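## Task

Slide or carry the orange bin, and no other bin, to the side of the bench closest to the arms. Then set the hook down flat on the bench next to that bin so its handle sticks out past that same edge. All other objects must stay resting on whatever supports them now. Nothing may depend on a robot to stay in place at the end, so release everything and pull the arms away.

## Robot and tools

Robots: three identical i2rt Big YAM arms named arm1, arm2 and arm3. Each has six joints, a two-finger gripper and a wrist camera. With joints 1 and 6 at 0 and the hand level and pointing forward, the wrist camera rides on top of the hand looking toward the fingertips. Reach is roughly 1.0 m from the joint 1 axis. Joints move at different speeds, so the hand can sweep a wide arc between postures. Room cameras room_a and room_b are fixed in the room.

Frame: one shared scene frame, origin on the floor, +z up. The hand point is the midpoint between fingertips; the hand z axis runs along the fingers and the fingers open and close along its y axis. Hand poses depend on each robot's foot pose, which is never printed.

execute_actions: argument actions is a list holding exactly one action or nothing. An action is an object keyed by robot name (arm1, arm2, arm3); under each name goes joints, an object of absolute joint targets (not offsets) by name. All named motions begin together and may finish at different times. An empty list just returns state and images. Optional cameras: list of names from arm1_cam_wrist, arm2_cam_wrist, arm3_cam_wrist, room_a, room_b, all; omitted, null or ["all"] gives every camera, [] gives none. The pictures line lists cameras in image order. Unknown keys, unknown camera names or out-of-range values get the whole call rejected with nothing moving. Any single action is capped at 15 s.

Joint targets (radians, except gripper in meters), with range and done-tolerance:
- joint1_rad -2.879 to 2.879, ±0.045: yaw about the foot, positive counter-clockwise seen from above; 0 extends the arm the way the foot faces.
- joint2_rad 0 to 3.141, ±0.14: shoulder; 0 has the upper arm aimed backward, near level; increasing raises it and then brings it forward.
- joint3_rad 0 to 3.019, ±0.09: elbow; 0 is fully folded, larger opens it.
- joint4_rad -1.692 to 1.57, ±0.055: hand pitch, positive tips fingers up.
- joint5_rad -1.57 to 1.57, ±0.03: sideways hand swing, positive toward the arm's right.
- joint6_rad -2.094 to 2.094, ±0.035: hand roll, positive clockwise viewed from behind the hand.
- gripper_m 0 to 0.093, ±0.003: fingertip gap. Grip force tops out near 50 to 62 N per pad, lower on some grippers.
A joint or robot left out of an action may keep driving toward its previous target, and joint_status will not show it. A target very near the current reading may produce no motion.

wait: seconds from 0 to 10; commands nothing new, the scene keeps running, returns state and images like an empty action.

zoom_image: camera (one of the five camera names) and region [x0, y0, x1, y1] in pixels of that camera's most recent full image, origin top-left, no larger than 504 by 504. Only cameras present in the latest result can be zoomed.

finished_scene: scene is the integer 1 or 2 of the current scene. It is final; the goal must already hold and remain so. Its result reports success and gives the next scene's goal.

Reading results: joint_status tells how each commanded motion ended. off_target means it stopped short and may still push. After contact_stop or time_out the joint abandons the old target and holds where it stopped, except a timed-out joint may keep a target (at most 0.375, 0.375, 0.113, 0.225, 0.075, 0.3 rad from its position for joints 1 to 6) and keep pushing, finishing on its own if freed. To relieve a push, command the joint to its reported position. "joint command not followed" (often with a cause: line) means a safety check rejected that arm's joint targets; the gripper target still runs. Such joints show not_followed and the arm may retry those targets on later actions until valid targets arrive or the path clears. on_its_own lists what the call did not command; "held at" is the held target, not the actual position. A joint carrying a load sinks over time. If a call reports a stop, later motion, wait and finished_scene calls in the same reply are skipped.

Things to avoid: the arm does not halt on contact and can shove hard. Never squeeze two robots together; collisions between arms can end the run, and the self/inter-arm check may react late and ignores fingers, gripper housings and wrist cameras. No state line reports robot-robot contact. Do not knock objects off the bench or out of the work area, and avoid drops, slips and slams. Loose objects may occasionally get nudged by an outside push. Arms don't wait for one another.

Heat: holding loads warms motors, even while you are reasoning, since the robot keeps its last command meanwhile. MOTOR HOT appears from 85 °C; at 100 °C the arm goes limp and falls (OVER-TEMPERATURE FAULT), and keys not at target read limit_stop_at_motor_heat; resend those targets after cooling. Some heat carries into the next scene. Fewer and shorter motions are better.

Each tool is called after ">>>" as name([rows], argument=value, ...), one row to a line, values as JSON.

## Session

>>> execute_actions(actions=[])

Scene clock: 0.00 s.
arm1.joint_positions: joint1_rad=-0.245 joint2_rad=+0.297 joint3_rad=+1.641 joint4_rad=-1.527 joint5_rad=+0.157 joint6_rad=+0.290 gripper_m=+0.095
arm1.joint_status: not commanded
arm1.hand: x=-0.9065 y=-0.0154 z=+1.4407 quat_wxyz=(-0.477, +0.351, -0.677, -0.436) (m; scene frame)
arm2.joint_positions: joint1_rad=-0.153 joint2_rad=+0.575 joint3_rad=+1.529 joint4_rad=-1.175 joint5_rad=-0.086 joint6_rad=-0.747 gripper_m=+0.095
arm2.joint_status: not commanded
arm2.hand: x=+0.0323 y=+0.2011 z=+1.3800 quat_wxyz=(-0.582, +0.695, -0.362, -0.217) (m; scene frame)
arm3.joint_positions: joint1_rad=+0.889 joint2_rad=+0.523 joint3_rad=+1.532 joint4_rad=-1.284 joint5_rad=-0.236 joint6_rad=-0.582 gripper_m=+0.095
arm3.joint_status: not commanded
arm3.hand: x=+0.7782 y=+0.1003 z=+1.4227 quat_wxyz=(-0.307, +0.796, -0.012, -0.521) (m; scene frame)
pictures: arm1_cam_wrist, arm2_cam_wrist, arm3_cam_wrist, room_a, room_b
Images, in order (width x height): arm1_cam_wrist 616x616, arm2_cam_wrist 616x616, arm3_cam_wrist 616x616, room_a 896x504, room_b 896x504.

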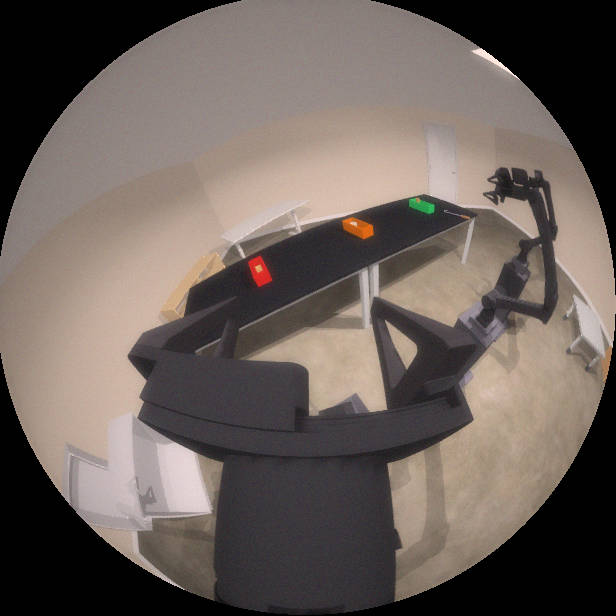

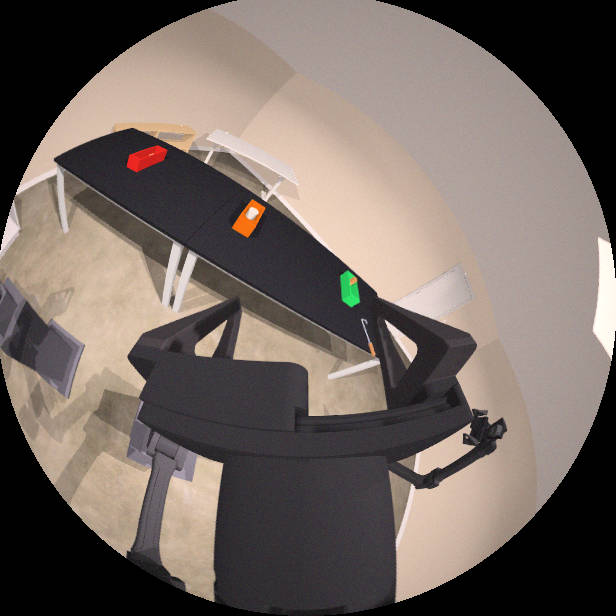

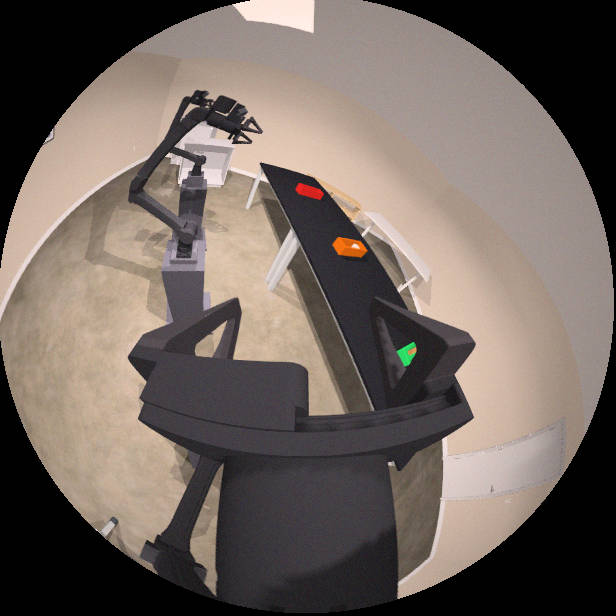

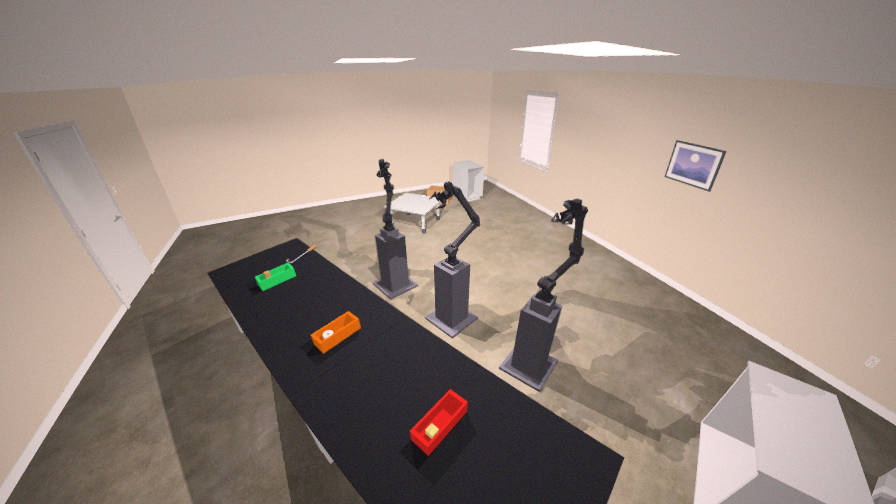

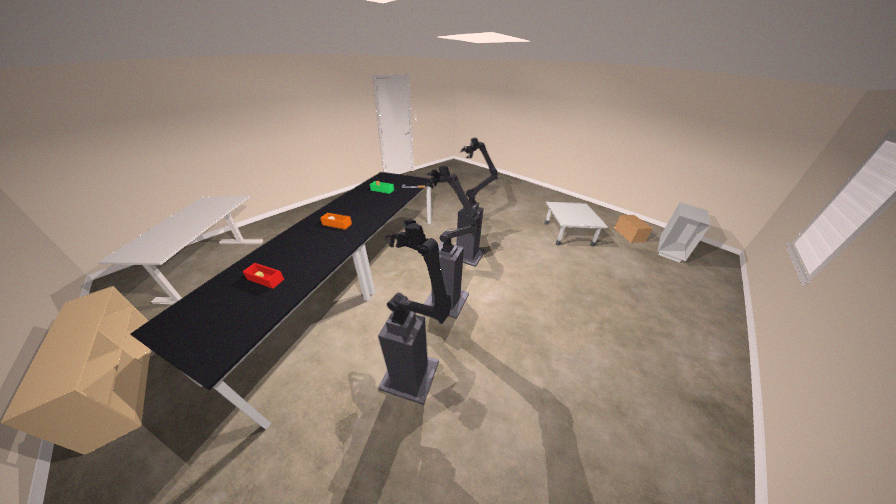

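>>> execute_actions([
  {"arm3":{"joints":{"joint1_rad":-0.6,"joint2_rad":2.33,"joint3_rad":1.39,"joint4_rad":1.0,"joint5_rad":-0.7,"joint6_rad":0}},"arm2":{"joints":{"joint1_rad":0.3,"joint2_rad":1.7,"joint3_rad":2.07,"joint4_rad":0.6,"joint5_rad":-0.68,"joint6_rad":0}}},
], cameras=["arm3_cam_wrist"])

Scene clock: 7.37 s.
arm1.joint_positions: joint1_rad=-0.245 joint2_rad=+0.297 joint3_rad=+1.641 joint4_rad=-1.527 joint5_rad=+0.157 joint6_rad=+0.290 gripper_m=+0.095
arm1.joint_status: not commanded
arm1.hand: x=-0.9065 y=-0.0154 z=+1.4407 quat_wxyz=(-0.477, +0.351, -0.677, -0.436) (m; scene frame)
arm2.joint_positions: joint1_rad=+0.293 joint2_rad=+1.697 joint3_rad=+2.043 joint4_rad=+0.584 joint5_rad=-0.678 joint6_rad=-0.013 gripper_m=+0.095
arm2.joint_status: all done
arm2.hand: x=-0.2453 y=+0.5812 z=+1.5177 quat_wxyz=(-0.475, +0.432, +0.064, -0.764) (m; scene frame)
arm3.joint_positions: joint1_rad=-0.601 joint2_rad=+2.327 joint3_rad=+1.388 joint4_rad=+0.984 joint5_rad=-0.698 joint6_rad=-0.012 gripper_m=+0.095
arm3.joint_status: all done
arm3.hand: x=+1.3384 y=+0.6602 z=+0.8480 quat_wxyz=(-0.523, +0.500, -0.484, -0.493) (m; scene frame)
pictures: arm3_cam_wrist
Images, in order (width x height): arm3_cam_wrist 616x616.

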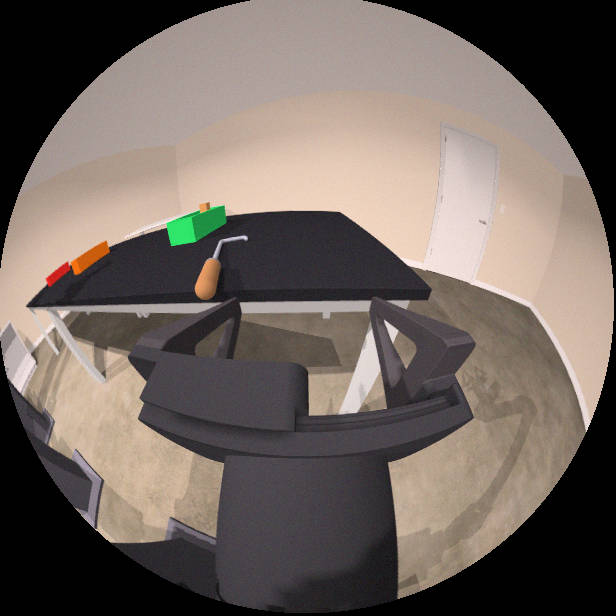

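>>> execute_actions([
  {"arm3":{"joints":{"joint1_rad":-0.36,"joint2_rad":2.43,"joint3_rad":1.69,"joint4_rad":0.87,"joint5_rad":-0.75}}},
], cameras=["arm3_cam_wrist"])

Scene clock: 11.47 s.
arm1.joint_positions: joint1_rad=-0.245 joint2_rad=+0.297 joint3_rad=+1.641 joint4_rad=-1.527 joint5_rad=+0.157 joint6_rad=+0.290 gripper_m=+0.095
arm1.joint_status: not commanded
arm1.hand: x=-0.9065 y=-0.0154 z=+1.4407 quat_wxyz=(-0.477, +0.351, -0.677, -0.436) (m; scene frame)
arm2.joint_positions: joint1_rad=+0.293 joint2_rad=+1.697 joint3_rad=+2.043 joint4_rad=+0.584 joint5_rad=-0.678 joint6_rad=-0.013 gripper_m=+0.095
arm2.joint_status: not commanded
arm2.hand: x=-0.2453 y=+0.5812 z=+1.5177 quat_wxyz=(-0.475, +0.432, +0.064, -0.764) (m; scene frame)
arm3.joint_positions: joint1_rad=-0.366 joint2_rad=+2.433 joint3_rad=+1.654 joint4_rad=+0.871 joint5_rad=-0.749 joint6_rad=-0.012 gripper_m=+0.095
arm3.joint_status: all done
arm3.hand: x=+1.1985 y=+0.7973 z=+0.8627 quat_wxyz=(-0.463, +0.561, -0.391, -0.564) (m; scene frame)
pictures: arm3_cam_wrist
Images, in order (width x height): arm3_cam_wrist 616x616.

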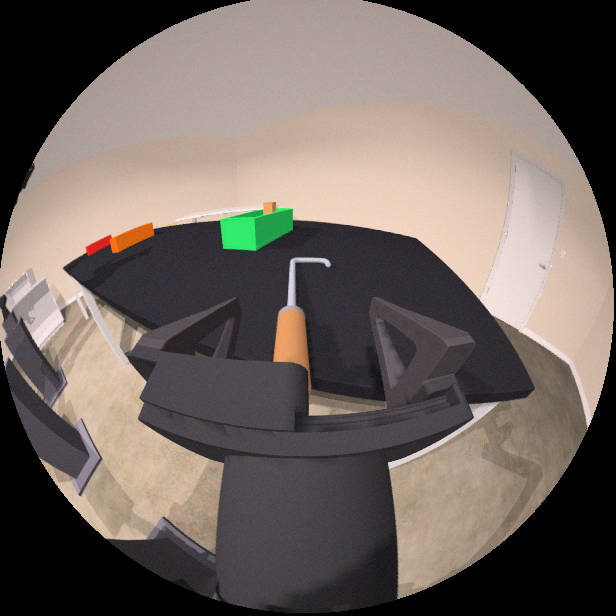

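>>> execute_actions([
  {"arm3":{"joints":{"joint2_rad":2.47,"joint4_rad":0.82}}},
], cameras=["arm3_cam_wrist"])

Scene clock: 13.80 s.
arm1.joint_positions: joint1_rad=-0.245 joint2_rad=+0.297 joint3_rad=+1.641 joint4_rad=-1.527 joint5_rad=+0.157 joint6_rad=+0.290 gripper_m=+0.095
arm1.joint_status: not commanded
arm1.hand: x=-0.9065 y=-0.0154 z=+1.4407 quat_wxyz=(-0.477, +0.351, -0.677, -0.436) (m; scene frame)
arm2.joint_positions: joint1_rad=+0.293 joint2_rad=+1.697 joint3_rad=+2.043 joint4_rad=+0.584 joint5_rad=-0.678 joint6_rad=-0.013 gripper_m=+0.095
arm2.joint_status: not commanded
arm2.hand: x=-0.2453 y=+0.5812 z=+1.5177 quat_wxyz=(-0.475, +0.432, +0.064, -0.764) (m; scene frame)
arm3.joint_positions: joint1_rad=-0.366 joint2_rad=+2.445 joint3_rad=+1.654 joint4_rad=+0.826 joint5_rad=-0.749 joint6_rad=-0.012 gripper_m=+0.095
arm3.joint_status: all done
arm3.hand: x=+1.1985 y=+0.7970 z=+0.8438 quat_wxyz=(-0.443, +0.565, -0.411, -0.561) (m; scene frame)
pictures: arm3_cam_wrist
Images, in order (width x height): arm3_cam_wrist 616x616.

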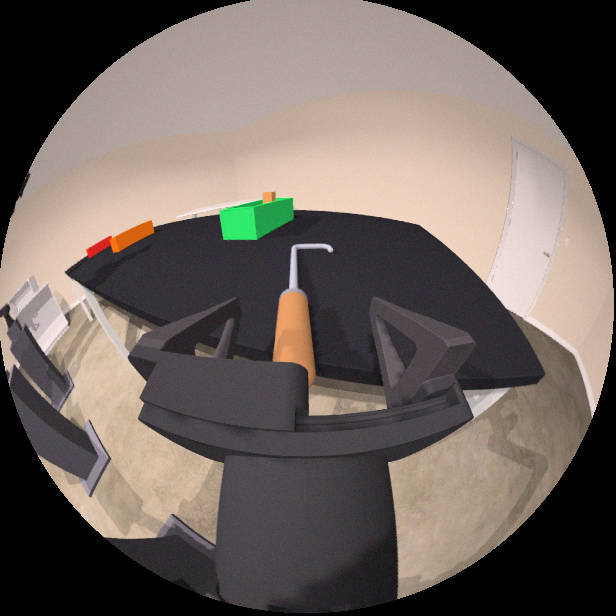

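>>> execute_actions([
  {"arm3":{"joints":{"joint2_rad":2.505,"gripper_m":0.07}}},
], cameras=["arm3_cam_wrist"])

Scene clock: 15.87 s.
arm1.joint_positions: joint1_rad=-0.245 joint2_rad=+0.297 joint3_rad=+1.641 joint4_rad=-1.527 joint5_rad=+0.157 joint6_rad=+0.290 gripper_m=+0.095
arm1.joint_status: not commanded
arm1.hand: x=-0.9065 y=-0.0154 z=+1.4407 quat_wxyz=(-0.477, +0.351, -0.677, -0.436) (m; scene frame)
arm2.joint_positions: joint1_rad=+0.293 joint2_rad=+1.697 joint3_rad=+2.043 joint4_rad=+0.584 joint5_rad=-0.678 joint6_rad=-0.013 gripper_m=+0.095
arm2.joint_status: not commanded
arm2.hand: x=-0.2453 y=+0.5812 z=+1.5177 quat_wxyz=(-0.475, +0.432, +0.064, -0.764) (m; scene frame)
arm3.joint_positions: joint1_rad=-0.366 joint2_rad=+2.487 joint3_rad=+1.654 joint4_rad=+0.824 joint5_rad=-0.749 joint6_rad=-0.012 gripper_m=+0.070
arm3.joint_status: all done
arm3.hand: x=+1.1968 y=+0.7935 z=+0.8093 quat_wxyz=(-0.428, +0.568, -0.427, -0.559) (m; scene frame)
pictures: arm3_cam_wrist
Images, in order (width x height): arm3_cam_wrist 616x616.

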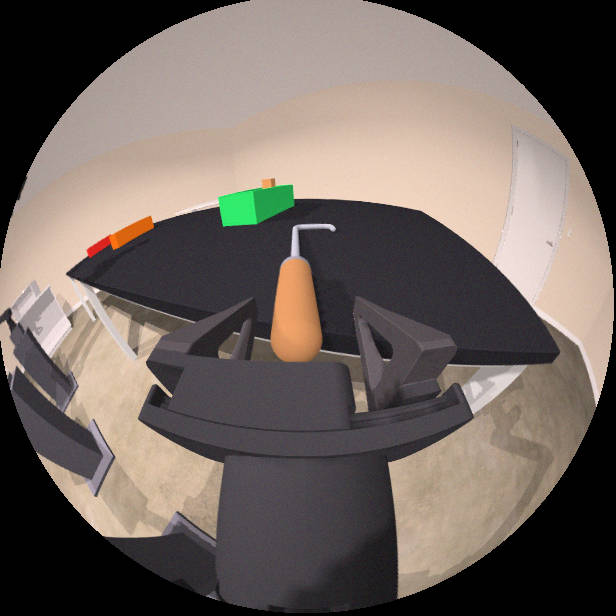

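>>> execute_actions([
  {"arm3":{"joints":{"joint1_rad":-0.32,"joint2_rad":2.57,"joint3_rad":1.815,"joint4_rad":0.77,"joint5_rad":-0.71}}},
], cameras=["arm3_cam_wrist"])

Scene clock: 19.17 s.
arm1.joint_positions: joint1_rad=-0.245 joint2_rad=+0.297 joint3_rad=+1.641 joint4_rad=-1.527 joint5_rad=+0.157 joint6_rad=+0.290 gripper_m=+0.095
arm1.joint_status: not commanded
arm1.hand: x=-0.9065 y=-0.0154 z=+1.4407 quat_wxyz=(-0.477, +0.351, -0.677, -0.436) (m; scene frame)
arm2.joint_positions: joint1_rad=+0.293 joint2_rad=+1.697 joint3_rad=+2.043 joint4_rad=+0.584 joint5_rad=-0.678 joint6_rad=-0.013 gripper_m=+0.095
arm2.joint_status: not commanded
arm2.hand: x=-0.2453 y=+0.5812 z=+1.5177 quat_wxyz=(-0.475, +0.432, +0.064, -0.764) (m; scene frame)
arm3.joint_positions: joint1_rad=-0.325 joint2_rad=+2.540 joint3_rad=+1.762 joint4_rad=+0.776 joint5_rad=-0.713 joint6_rad=-0.014 gripper_m=+0.070
arm3.joint_status: all done
arm3.hand: x=+1.1808 y=+0.8277 z=+0.8069 quat_wxyz=(-0.430, +0.569, -0.423, -0.560) (m; scene frame)
pictures: arm3_cam_wrist
Images, in order (width x height): arm3_cam_wrist 616x616.

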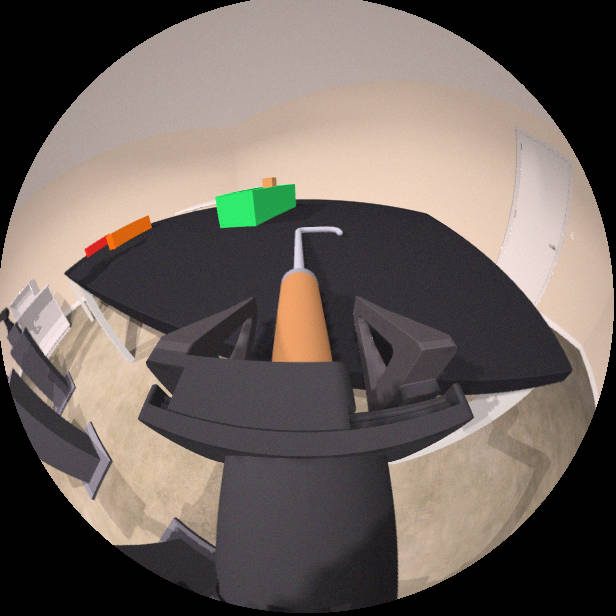

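>>> execute_actions([
  {"arm3":{"joints":{"joint4_rad":0.72,"gripper_m":0.05}}},
], cameras=[])

>>> execute_actions([
  {"arm3":{"joints":{"gripper_m":0}}},
], cameras=["arm3_cam_wrist"])

>>> execute_actions([
  {"arm3":{"joints":{"joint2_rad":2.15}}},
], cameras=["arm3_cam_wrist"])

Scene clock: 22.67 s.
arm1.joint_positions: joint1_rad=-0.245 joint2_rad=+0.297 joint3_rad=+1.641 joint4_rad=-1.527 joint5_rad=+0.157 joint6_rad=+0.290 gripper_m=+0.095
arm1.joint_status: not commanded
arm1.hand: x=-0.9065 y=-0.0154 z=+1.4407 quat_wxyz=(-0.477, +0.351, -0.677, -0.436) (m; scene frame)
arm2.joint_positions: joint1_rad=+0.293 joint2_rad=+1.697 joint3_rad=+2.043 joint4_rad=+0.584 joint5_rad=-0.678 joint6_rad=-0.013 gripper_m=+0.095
arm2.joint_status: not commanded
arm2.hand: x=-0.2453 y=+0.5812 z=+1.5177 quat_wxyz=(-0.475, +0.432, +0.064, -0.764) (m; scene frame)
arm3.joint_positions: joint1_rad=-0.325 joint2_rad=+2.540 joint3_rad=+1.771 joint4_rad=+0.744 joint5_rad=-0.712 joint6_rad=-0.014 gripper_m=+0.050
arm3.joint_status: all done
arm3.hand: x=+1.1820 y=+0.8298 z=+0.8045 quat_wxyz=(-0.422, +0.570, -0.431, -0.558) (m; scene frame)
pictures: none
No camera images: the call's "cameras" was empty. Leave "cameras" out to get every camera's image.

Scene clock: 23.27 s.
arm1.joint_positions: joint1_rad=-0.245 joint2_rad=+0.297 joint3_rad=+1.641 joint4_rad=-1.527 joint5_rad=+0.157 joint6_rad=+0.290 gripper_m=+0.095
arm1.joint_status: not commanded
arm1.hand: x=-0.9065 y=-0.0154 z=+1.4407 quat_wxyz=(-0.477, +0.351, -0.677, -0.436) (m; scene frame)
arm2.joint_positions: joint1_rad=+0.293 joint2_rad=+1.697 joint3_rad=+2.043 joint4_rad=+0.584 joint5_rad=-0.678 joint6_rad=-0.013 gripper_m=+0.095
arm2.joint_status: not commanded
arm2.hand: x=-0.2453 y=+0.5812 z=+1.5177 quat_wxyz=(-0.475, +0.432, +0.064, -0.764) (m; scene frame)
arm3.joint_positions: joint1_rad=-0.325 joint2_rad=+2.540 joint3_rad=+1.773 joint4_rad=+0.737 joint5_rad=-0.712 joint6_rad=-0.013 gripper_m=+0.031
arm3.joint_status: gripper_m off_target (ended at +0.031, target +0.000)
arm3.hand: x=+1.1821 y=+0.8303 z=+0.8042 quat_wxyz=(-0.420, +0.571, -0.433, -0.558) (m; scene frame)
pictures: arm3_cam_wrist
Images, in order (width x height): arm3_cam_wrist 616x616.

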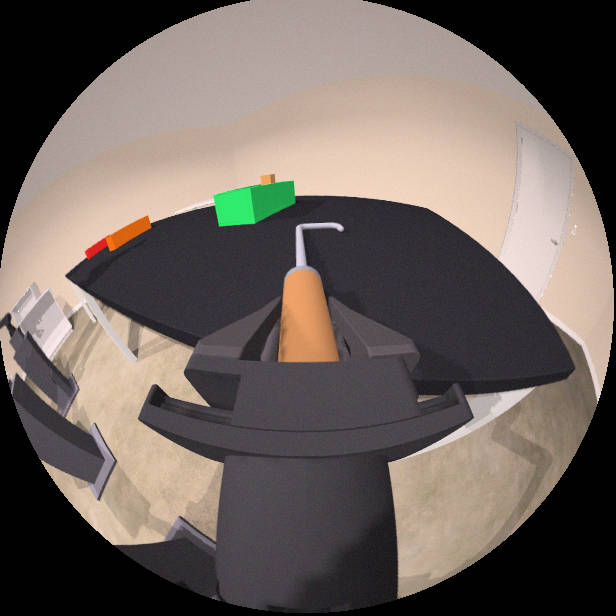

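Scene clock: 24.90 s.
arm1.joint_positions: joint1_rad=-0.245 joint2_rad=+0.297 joint3_rad=+1.641 joint4_rad=-1.527 joint5_rad=+0.157 joint6_rad=+0.290 gripper_m=+0.095
arm1.joint_status: not commanded
arm1.hand: x=-0.9065 y=-0.0154 z=+1.4407 quat_wxyz=(-0.477, +0.351, -0.677, -0.436) (m; scene frame)
arm2.joint_positions: joint1_rad=+0.293 joint2_rad=+1.697 joint3_rad=+2.043 joint4_rad=+0.584 joint5_rad=-0.678 joint6_rad=-0.013 gripper_m=+0.095
arm2.joint_status: not commanded
arm2.hand: x=-0.2453 y=+0.5812 z=+1.5177 quat_wxyz=(-0.475, +0.432, +0.064, -0.764) (m; scene frame)
arm3.joint_positions: joint1_rad=-0.325 joint2_rad=+2.174 joint3_rad=+1.773 joint4_rad=+0.696 joint5_rad=-0.713 joint6_rad=-0.009 gripper_m=+0.031
arm3.joint_status: all done
arm3.hand: x=+1.1757 y=+0.8200 z=+1.1009 quat_wxyz=(-0.526, +0.539, -0.317, -0.576) (m; scene frame)
pictures: arm3_cam_wrist
Images, in order (width x height): arm3_cam_wrist 616x616.

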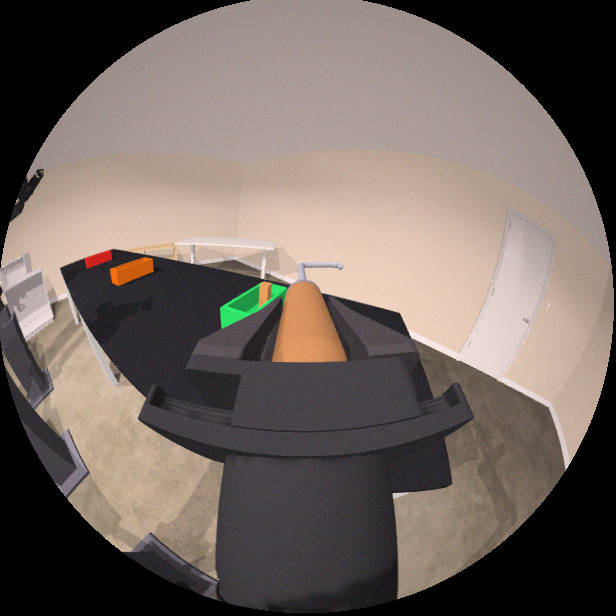

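Pivot r≈.733; heading 0.6 left puts the tip near (.51,.775).

>>> execute_actions([
  {"arm3":{"joints":{"joint1_rad":0.71,"joint5_rad":0.6,"joint4_rad":0.8}}},
], cameras=[])

>>> execute_actions([
  {"arm3":{"joints":{"joint2_rad":2.46}}},
], cameras=["arm3_cam_wrist"])

Scene clock: 29.97 s.
arm1.joint_positions: joint1_rad=-0.245 joint2_rad=+0.297 joint3_rad=+1.641 joint4_rad=-1.527 joint5_rad=+0.157 joint6_rad=+0.290 gripper_m=+0.095
arm1.joint_status: not commanded
arm1.hand: x=-0.9065 y=-0.0154 z=+1.4407 quat_wxyz=(-0.477, +0.351, -0.677, -0.436) (m; scene frame)
arm2.joint_positions: joint1_rad=+0.293 joint2_rad=+1.697 joint3_rad=+2.043 joint4_rad=+0.584 joint5_rad=-0.678 joint6_rad=-0.013 gripper_m=+0.095
arm2.joint_status: not commanded
arm2.hand: x=-0.2453 y=+0.5812 z=+1.5177 quat_wxyz=(-0.475, +0.432, +0.064, -0.764) (m; scene frame)
arm3.joint_positions: joint1_rad=+0.711 joint2_rad=+2.175 joint3_rad=+1.773 joint4_rad=+0.753 joint5_rad=+0.606 joint6_rad=-0.002 gripper_m=+0.031
arm3.joint_status: all done
arm3.hand: x=+0.5258 y=+0.7661 z=+1.1120 quat_wxyz=(-0.518, +0.371, -0.470, -0.611) (m; scene frame)
pictures: none
No camera images: the call's "cameras" was empty. Leave "cameras" out to get every camera's image.

Scene clock: 31.47 s.
arm1.joint_positions: joint1_rad=-0.245 joint2_rad=+0.297 joint3_rad=+1.641 joint4_rad=-1.527 joint5_rad=+0.157 joint6_rad=+0.290 gripper_m=+0.095
arm1.joint_status: not commanded
arm1.hand: x=-0.9065 y=-0.0154 z=+1.4407 quat_wxyz=(-0.477, +0.351, -0.677, -0.436) (m; scene frame)
arm2.joint_positions: joint1_rad=+0.293 joint2_rad=+1.697 joint3_rad=+2.043 joint4_rad=+0.584 joint5_rad=-0.678 joint6_rad=-0.013 gripper_m=+0.095
arm2.joint_status: not commanded
arm2.hand: x=-0.2453 y=+0.5812 z=+1.5177 quat_wxyz=(-0.475, +0.432, +0.064, -0.764) (m; scene frame)
arm3.joint_positions: joint1_rad=+0.711 joint2_rad=+2.513 joint3_rad=+1.773 joint4_rad=+0.776 joint5_rad=+0.597 joint6_rad=-0.002 gripper_m=+0.031
arm3.joint_status: all done
arm3.hand: x=+0.5143 y=+0.7808 z=+0.8324 quat_wxyz=(-0.503, +0.490, -0.495, -0.512) (m; scene frame)
pictures: arm3_cam_wrist
Images, in order (width x height): arm3_cam_wrist 616x616.

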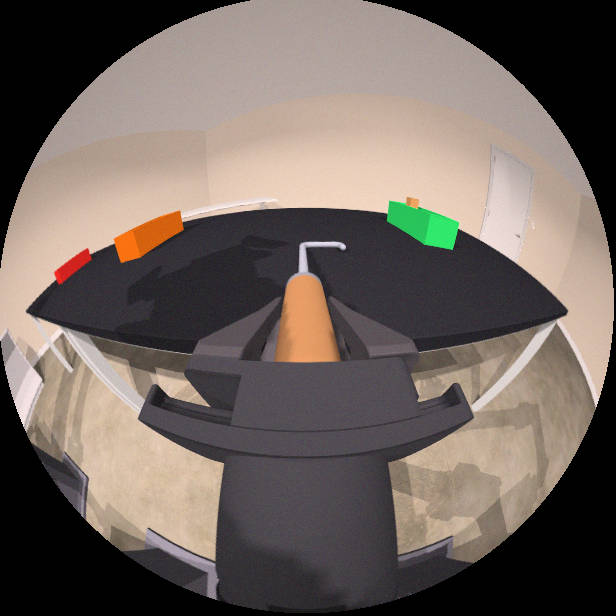

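>>> execute_actions([
  {"arm3":{"joints":{"joint2_rad":2.565}},"arm2":{"joints":{"joint3_rad":2.2,"joint4_rad":0.49,"joint5_rad":-0.69}}},
], cameras=[])

>>> execute_actions([
  {"arm3":{"joints":{"gripper_m":0.09}}},
], cameras=[])

>>> execute_actions([
  {"arm3":{"joints":{"joint2_rad":2.3}},"arm2":{"joints":{"joint2_rad":2.2,"joint1_rad":0}}},
], cameras=[])

>>> execute_actions([
  {"arm3":{"joints":{"joint1_rad":-0.1,"joint2_rad":1.0,"joint3_rad":1.4,"joint4_rad":-0.8,"joint5_rad":-0.8}},"arm2":{"joints":{"joint1_rad":-0.3}}},
], cameras=[])

>>> execute_actions([
  {"arm2":{"joints":{"joint2_rad":2.54,"joint1_rad":-0.63}}},
], cameras=["arm2_cam_wrist"])

Scene clock: 36.27 s.
arm1.joint_positions: joint1_rad=-0.245 joint2_rad=+0.297 joint3_rad=+1.641 joint4_rad=-1.527 joint5_rad=+0.157 joint6_rad=+0.290 gripper_m=+0.095
arm1.joint_status: not commanded
arm1.hand: x=-0.9065 y=-0.0154 z=+1.4407 quat_wxyz=(-0.477, +0.351, -0.677, -0.436) (m; scene frame)
arm2.joint_positions: joint1_rad=+0.293 joint2_rad=+1.700 joint3_rad=+2.151 joint4_rad=+0.505 joint5_rad=-0.689 joint6_rad=-0.013 gripper_m=+0.095
arm2.joint_status: all done
arm2.hand: x=-0.2425 y=+0.5626 z=+1.5564 quat_wxyz=(-0.478, +0.427, +0.077, -0.764) (m; scene frame)
arm3.joint_positions: joint1_rad=+0.711 joint2_rad=+2.548 joint3_rad=+1.773 joint4_rad=+0.791 joint5_rad=+0.596 joint6_rad=-0.001 gripper_m=+0.031
arm3.joint_status: all done
arm3.hand: x=+0.5162 y=+0.7779 z=+0.8065 quat_wxyz=(-0.501, +0.497, -0.497, -0.505) (m; scene frame)
pictures: none
No camera images: the call's "cameras" was empty. Leave "cameras" out to get every camera's image.

Scene clock: 36.97 s.
arm1.joint_positions: joint1_rad=-0.245 joint2_rad=+0.297 joint3_rad=+1.641 joint4_rad=-1.527 joint5_rad=+0.157 joint6_rad=+0.290 gripper_m=+0.095
arm1.joint_status: not commanded
arm1.hand: x=-0.9065 y=-0.0154 z=+1.4407 quat_wxyz=(-0.477, +0.351, -0.677, -0.436) (m; scene frame)
arm2.joint_positions: joint1_rad=+0.293 joint2_rad=+1.700 joint3_rad=+2.151 joint4_rad=+0.505 joint5_rad=-0.689 joint6_rad=-0.013 gripper_m=+0.095
arm2.joint_status: not commanded
arm2.hand: x=-0.2425 y=+0.5626 z=+1.5564 quat_wxyz=(-0.478, +0.427, +0.077, -0.764) (m; scene frame)
arm3.joint_positions: joint1_rad=+0.711 joint2_rad=+2.548 joint3_rad=+1.773 joint4_rad=+0.791 joint5_rad=+0.596 joint6_rad=-0.001 gripper_m=+0.090
arm3.joint_status: all done
arm3.hand: x=+0.5162 y=+0.7779 z=+0.8065 quat_wxyz=(-0.501, +0.497, -0.497, -0.505) (m; scene frame)
pictures: none
No camera images: the call's "cameras" was empty. Leave "cameras" out to get every camera's image.

Scene clock: 38.97 s.
arm1.joint_positions: joint1_rad=-0.245 joint2_rad=+0.297 joint3_rad=+1.641 joint4_rad=-1.527 joint5_rad=+0.157 joint6_rad=+0.290 gripper_m=+0.095
arm1.joint_status: not commanded
arm1.hand: x=-0.9065 y=-0.0154 z=+1.4407 quat_wxyz=(-0.477, +0.351, -0.677, -0.436) (m; scene frame)
arm2.joint_positions: joint1_rad=-0.002 joint2_rad=+2.208 joint3_rad=+2.166 joint4_rad=+0.491 joint5_rad=-0.688 joint6_rad=-0.011 gripper_m=+0.095
arm2.joint_status: all done
arm2.hand: x=-0.0515 y=+0.8741 z=+1.1905 quat_wxyz=(-0.459, +0.556, -0.167, -0.672) (m; scene frame)
arm3.joint_positions: joint1_rad=+0.711 joint2_rad=+2.278 joint3_rad=+1.793 joint4_rad=+0.798 joint5_rad=+0.597 joint6_rad=-0.001 gripper_m=+0.090
arm3.joint_status: all done
arm3.hand: x=+0.5151 y=+0.7785 z=+1.0465 quat_wxyz=(-0.515, +0.389, -0.472, -0.601) (m; scene frame)
pictures: none
No camera images: the call's "cameras" was empty. Leave "cameras" out to get every camera's image.

Scene clock: 40.83 s.
arm1.joint_positions: joint1_rad=-0.245 joint2_rad=+0.297 joint3_rad=+1.641 joint4_rad=-1.527 joint5_rad=+0.157 joint6_rad=+0.290 gripper_m=+0.095
arm1.joint_status: not commanded
arm1.hand: x=-0.9065 y=-0.0154 z=+1.4407 quat_wxyz=(-0.477, +0.351, -0.677, -0.436) (m; scene frame)
arm2.joint_positions: joint1_rad=-0.290 joint2_rad=+2.208 joint3_rad=+2.166 joint4_rad=+0.491 joint5_rad=-0.690 joint6_rad=-0.011 gripper_m=+0.095
arm2.joint_status: all done
arm2.hand: x=+0.1994 y=+0.8541 z=+1.1920 quat_wxyz=(-0.551, +0.527, -0.244, -0.599) (m; scene frame)
arm3.joint_positions: joint1_rad=-0.102 joint2_rad=+0.991 joint3_rad=+1.406 joint4_rad=-0.794 joint5_rad=-0.796 joint6_rad=-0.001 gripper_m=+0.090
arm3.joint_status: all done
arm3.hand: x=+0.8865 y=+0.4299 z=+1.3531 quat_wxyz=(-0.202, +0.650, -0.457, -0.573) (m; scene frame)
pictures: none
No camera images: the call's "cameras" was empty. Leave "cameras" out to get every camera's image.

Scene clock: 42.70 s.
arm1.joint_positions: joint1_rad=-0.245 joint2_rad=+0.297 joint3_rad=+1.641 joint4_rad=-1.527 joint5_rad=+0.157 joint6_rad=+0.290 gripper_m=+0.095
arm1.joint_status: not commanded
arm1.hand: x=-0.9065 y=-0.0154 z=+1.4407 quat_wxyz=(-0.477, +0.351, -0.677, -0.436) (m; scene frame)
arm2.joint_positions: joint1_rad=-0.621 joint2_rad=+2.558 joint3_rad=+2.172 joint4_rad=+0.491 joint5_rad=-0.690 joint6_rad=-0.010 gripper_m=+0.095
arm2.joint_status: all done
arm2.hand: x=+0.5094 y=+0.7923 z=+0.8859 quat_wxyz=(-0.535, +0.505, -0.458, -0.499) (m; scene frame)
arm3.joint_positions: joint1_rad=-0.102 joint2_rad=+0.991 joint3_rad=+1.406 joint4_rad=-0.794 joint5_rad=-0.796 joint6_rad=-0.001 gripper_m=+0.090
arm3.joint_status: not commanded
arm3.hand: x=+0.8865 y=+0.4299 z=+1.3531 quat_wxyz=(-0.202, +0.650, -0.457, -0.573) (m; scene frame)
pictures: arm2_cam_wrist
Images, in order (width x height): arm2_cam_wrist 616x616.

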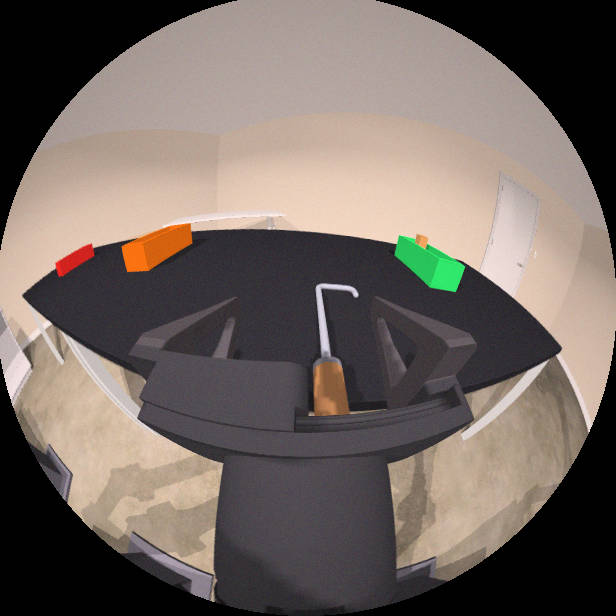

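>>> execute_actions([
  {"arm2":{"joints":{"joint2_rad":2.655,"joint1_rad":-0.65}}},
], cameras=["arm2_cam_wrist"])

Scene clock: 46.30 s.
arm1.joint_positions: joint1_rad=-0.245 joint2_rad=+0.297 joint3_rad=+1.641 joint4_rad=-1.527 joint5_rad=+0.157 joint6_rad=+0.290 gripper_m=+0.095
arm1.joint_status: not commanded
arm1.hand: x=-0.9065 y=-0.0154 z=+1.4407 quat_wxyz=(-0.477, +0.351, -0.677, -0.436) (m; scene frame)
arm2.joint_positions: joint1_rad=-0.648 joint2_rad=+2.652 joint3_rad=+2.172 joint4_rad=+0.492 joint5_rad=-0.689 joint6_rad=-0.011 gripper_m=+0.095
arm2.joint_status: all done
arm2.hand: x=+0.5302 y=+0.7768 z=+0.8003 quat_wxyz=(-0.510, +0.502, -0.498, -0.490) (m; scene frame)
arm3.joint_positions: joint1_rad=-0.102 joint2_rad=+0.991 joint3_rad=+1.406 joint4_rad=-0.794 joint5_rad=-0.796 joint6_rad=-0.001 gripper_m=+0.090
arm3.joint_status: not commanded
arm3.hand: x=+0.8865 y=+0.4299 z=+1.3531 quat_wxyz=(-0.202, +0.650, -0.457, -0.573) (m; scene frame)
pictures: arm2_cam_wrist
Images, in order (width x height): arm2_cam_wrist 616x616.

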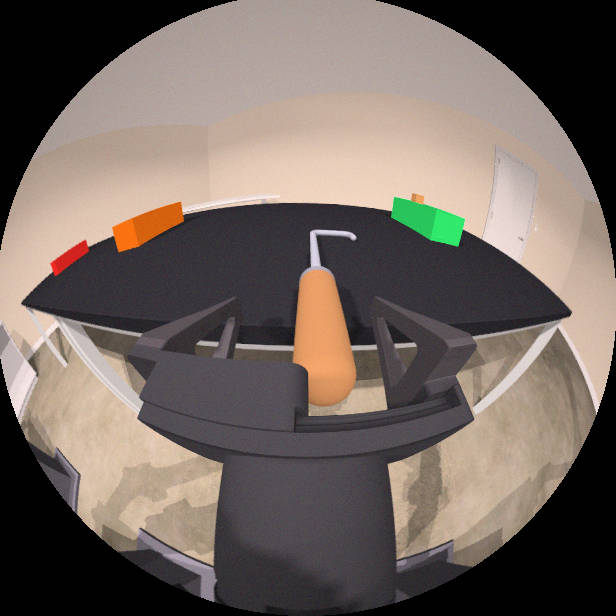

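>>> execute_actions([
  {"arm2":{"joints":{"gripper_m":0}}},
], cameras=[])

>>> execute_actions([
  {"arm2":{"joints":{"joint2_rad":2.35,"joint6_rad":1.59}}},
], cameras=["arm2_cam_wrist"])

>>> execute_actions([
  {"arm2":{"joints":{"joint1_rad":0.08,"joint2_rad":2.1,"joint3_rad":1.78,"joint4_rad":0.42,"joint5_rad":0}}},
], cameras=["arm2_cam_wrist","room_a","room_b"])

Scene clock: 51.30 s.
arm1.joint_positions: joint1_rad=-0.245 joint2_rad=+0.297 joint3_rad=+1.641 joint4_rad=-1.527 joint5_rad=+0.157 joint6_rad=+0.290 gripper_m=+0.095
arm1.joint_status: not commanded
arm1.hand: x=-0.9065 y=-0.0154 z=+1.4407 quat_wxyz=(-0.477, +0.351, -0.677, -0.436) (m; scene frame)
arm2.joint_positions: joint1_rad=-0.649 joint2_rad=+2.652 joint3_rad=+2.172 joint4_rad=+0.492 joint5_rad=-0.687 joint6_rad=-0.011 gripper_m=+0.031
arm2.joint_status: gripper_m off_target (ended at +0.031, target +0.000)
arm2.hand: x=+0.5308 y=+0.7766 z=+0.8003 quat_wxyz=(-0.510, +0.501, -0.499, -0.489) (m; scene frame)
arm3.joint_positions: joint1_rad=-0.102 joint2_rad=+0.991 joint3_rad=+1.406 joint4_rad=-0.794 joint5_rad=-0.796 joint6_rad=-0.001 gripper_m=+0.090
arm3.joint_status: not commanded
arm3.hand: x=+0.8865 y=+0.4299 z=+1.3531 quat_wxyz=(-0.202, +0.650, -0.457, -0.573) (m; scene frame)
pictures: none
No camera images: the call's "cameras" was empty. Leave "cameras" out to get every camera's image.

Scene clock: 54.77 s.
arm1.joint_positions: joint1_rad=-0.245 joint2_rad=+0.297 joint3_rad=+1.641 joint4_rad=-1.527 joint5_rad=+0.157 joint6_rad=+0.290 gripper_m=+0.095
arm1.joint_status: not commanded
arm1.hand: x=-0.9065 y=-0.0154 z=+1.4407 quat_wxyz=(-0.477, +0.351, -0.677, -0.436) (m; scene frame)
arm2.joint_positions: joint1_rad=-0.649 joint2_rad=+2.373 joint3_rad=+2.167 joint4_rad=+0.479 joint5_rad=-0.697 joint6_rad=+1.544 gripper_m=+0.031
arm2.joint_status: joint6_rad time_out (moved +1.555 of +1.601); the others done
arm2.on_its_own: joint6_rad reads +1.544 and still pushes toward +1.590 since a time_out
arm2.hand: x=+0.5154 y=+0.7646 z=+1.0480 quat_wxyz=(-0.077, +0.070, -0.630, -0.770) (m; scene frame)
arm3.joint_positions: joint1_rad=-0.102 joint2_rad=+0.991 joint3_rad=+1.406 joint4_rad=-0.794 joint5_rad=-0.796 joint6_rad=-0.001 gripper_m=+0.090
arm3.joint_status: not commanded
arm3.hand: x=+0.8865 y=+0.4299 z=+1.3531 quat_wxyz=(-0.202, +0.650, -0.457, -0.573) (m; scene frame)
pictures: arm2_cam_wrist
Images, in order (width x height): arm2_cam_wrist 616x616.

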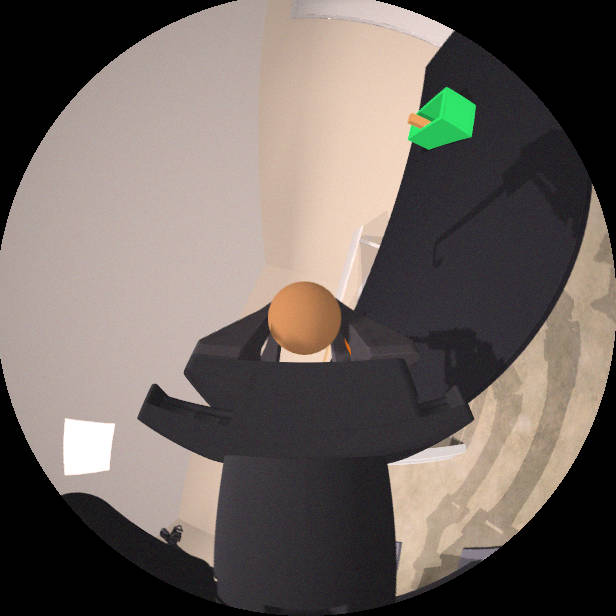

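not run: a stop came earlier in this reply.

>>> execute_actions([
  {"arm2":{"joints":{"joint1_rad":0.27,"joint4_rad":0.22,"joint5_rad":0.96}}},
], cameras=["arm2_cam_wrist","room_a","room_b"])

>>> zoom_image(camera="room_a", region=[290,250,430,370])

>>> zoom_image(camera="room_b", region=[290,180,410,260])

Scene clock: 59.83 s.
arm1.joint_positions: joint1_rad=-0.245 joint2_rad=+0.297 joint3_rad=+1.641 joint4_rad=-1.527 joint5_rad=+0.157 joint6_rad=+0.290 gripper_m=+0.095
arm1.joint_status: not commanded
arm1.hand: x=-0.9065 y=-0.0154 z=+1.4407 quat_wxyz=(-0.477, +0.351, -0.677, -0.436) (m; scene frame)
arm2.joint_positions: joint1_rad=+0.280 joint2_rad=+2.388 joint3_rad=+2.167 joint4_rad=+0.210 joint5_rad=+0.958 joint6_rad=+1.548 gripper_m=+0.031
arm2.joint_status: all done
arm2.on_its_own: joint6_rad reads +1.548 and still pushes toward +1.590 since a time_out
arm2.hand: x=-0.0518 y=+0.8967 z=+0.9762 quat_wxyz=(-0.267, -0.242, -0.668, -0.651) (m; scene frame)
arm3.joint_positions: joint1_rad=-0.102 joint2_rad=+0.991 joint3_rad=+1.406 joint4_rad=-0.794 joint5_rad=-0.796 joint6_rad=-0.001 gripper_m=+0.090
arm3.joint_status: not commanded
arm3.hand: x=+0.8865 y=+0.4299 z=+1.3531 quat_wxyz=(-0.202, +0.650, -0.457, -0.573) (m; scene frame)
pictures: arm2_cam_wrist, room_a, room_b
Images, in order (width x height): arm2_cam_wrist 616x616, room_a 896x504, room_b 896x504.

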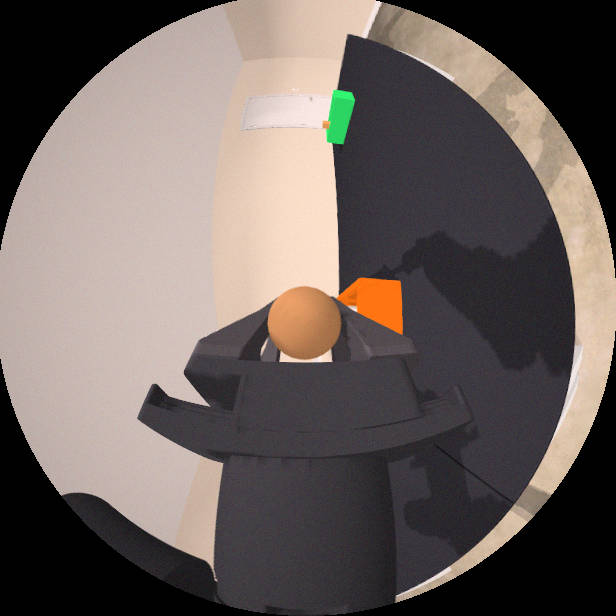

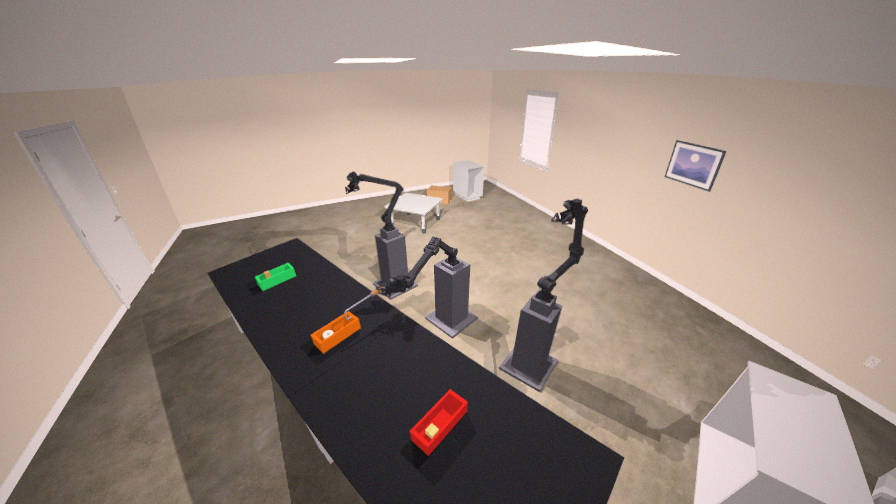

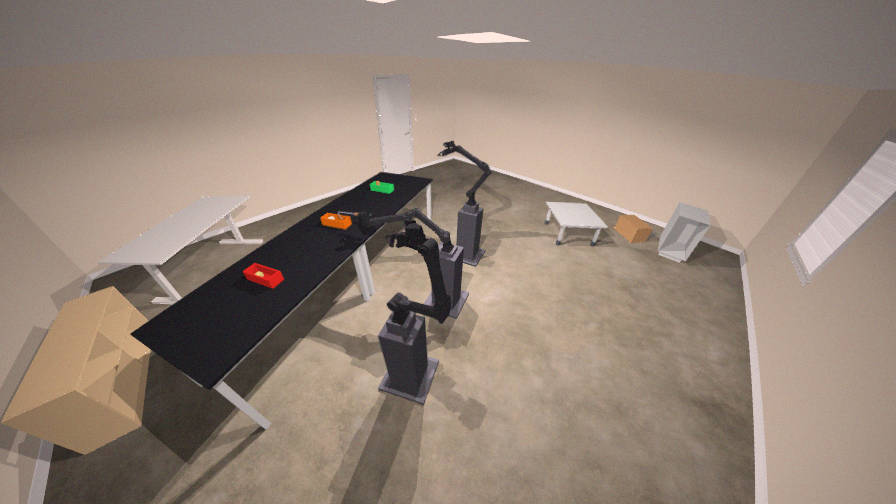

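Region (290, 250, 430, 370) of room_a's 896x504 image, scaled by 3.600, with more detail than that image has; it fills the top 432 rows of this view, and the rest is white.

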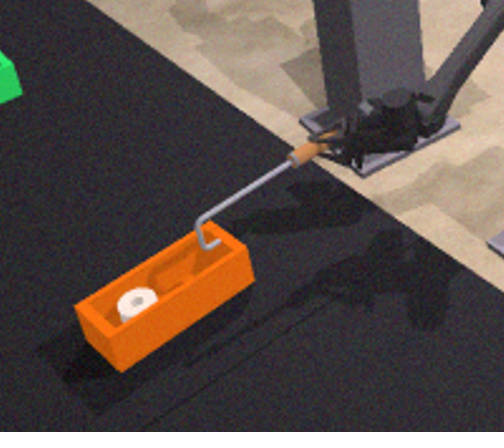

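Region (290, 180, 410, 260) of room_b's 896x504 image, scaled by 4.200, with more detail than that image has.

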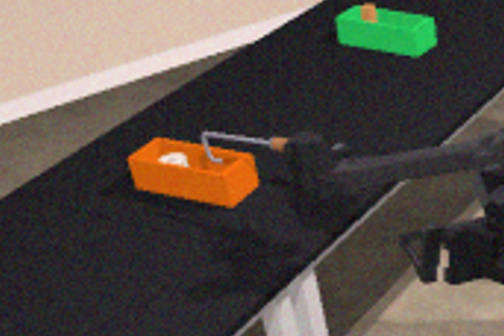

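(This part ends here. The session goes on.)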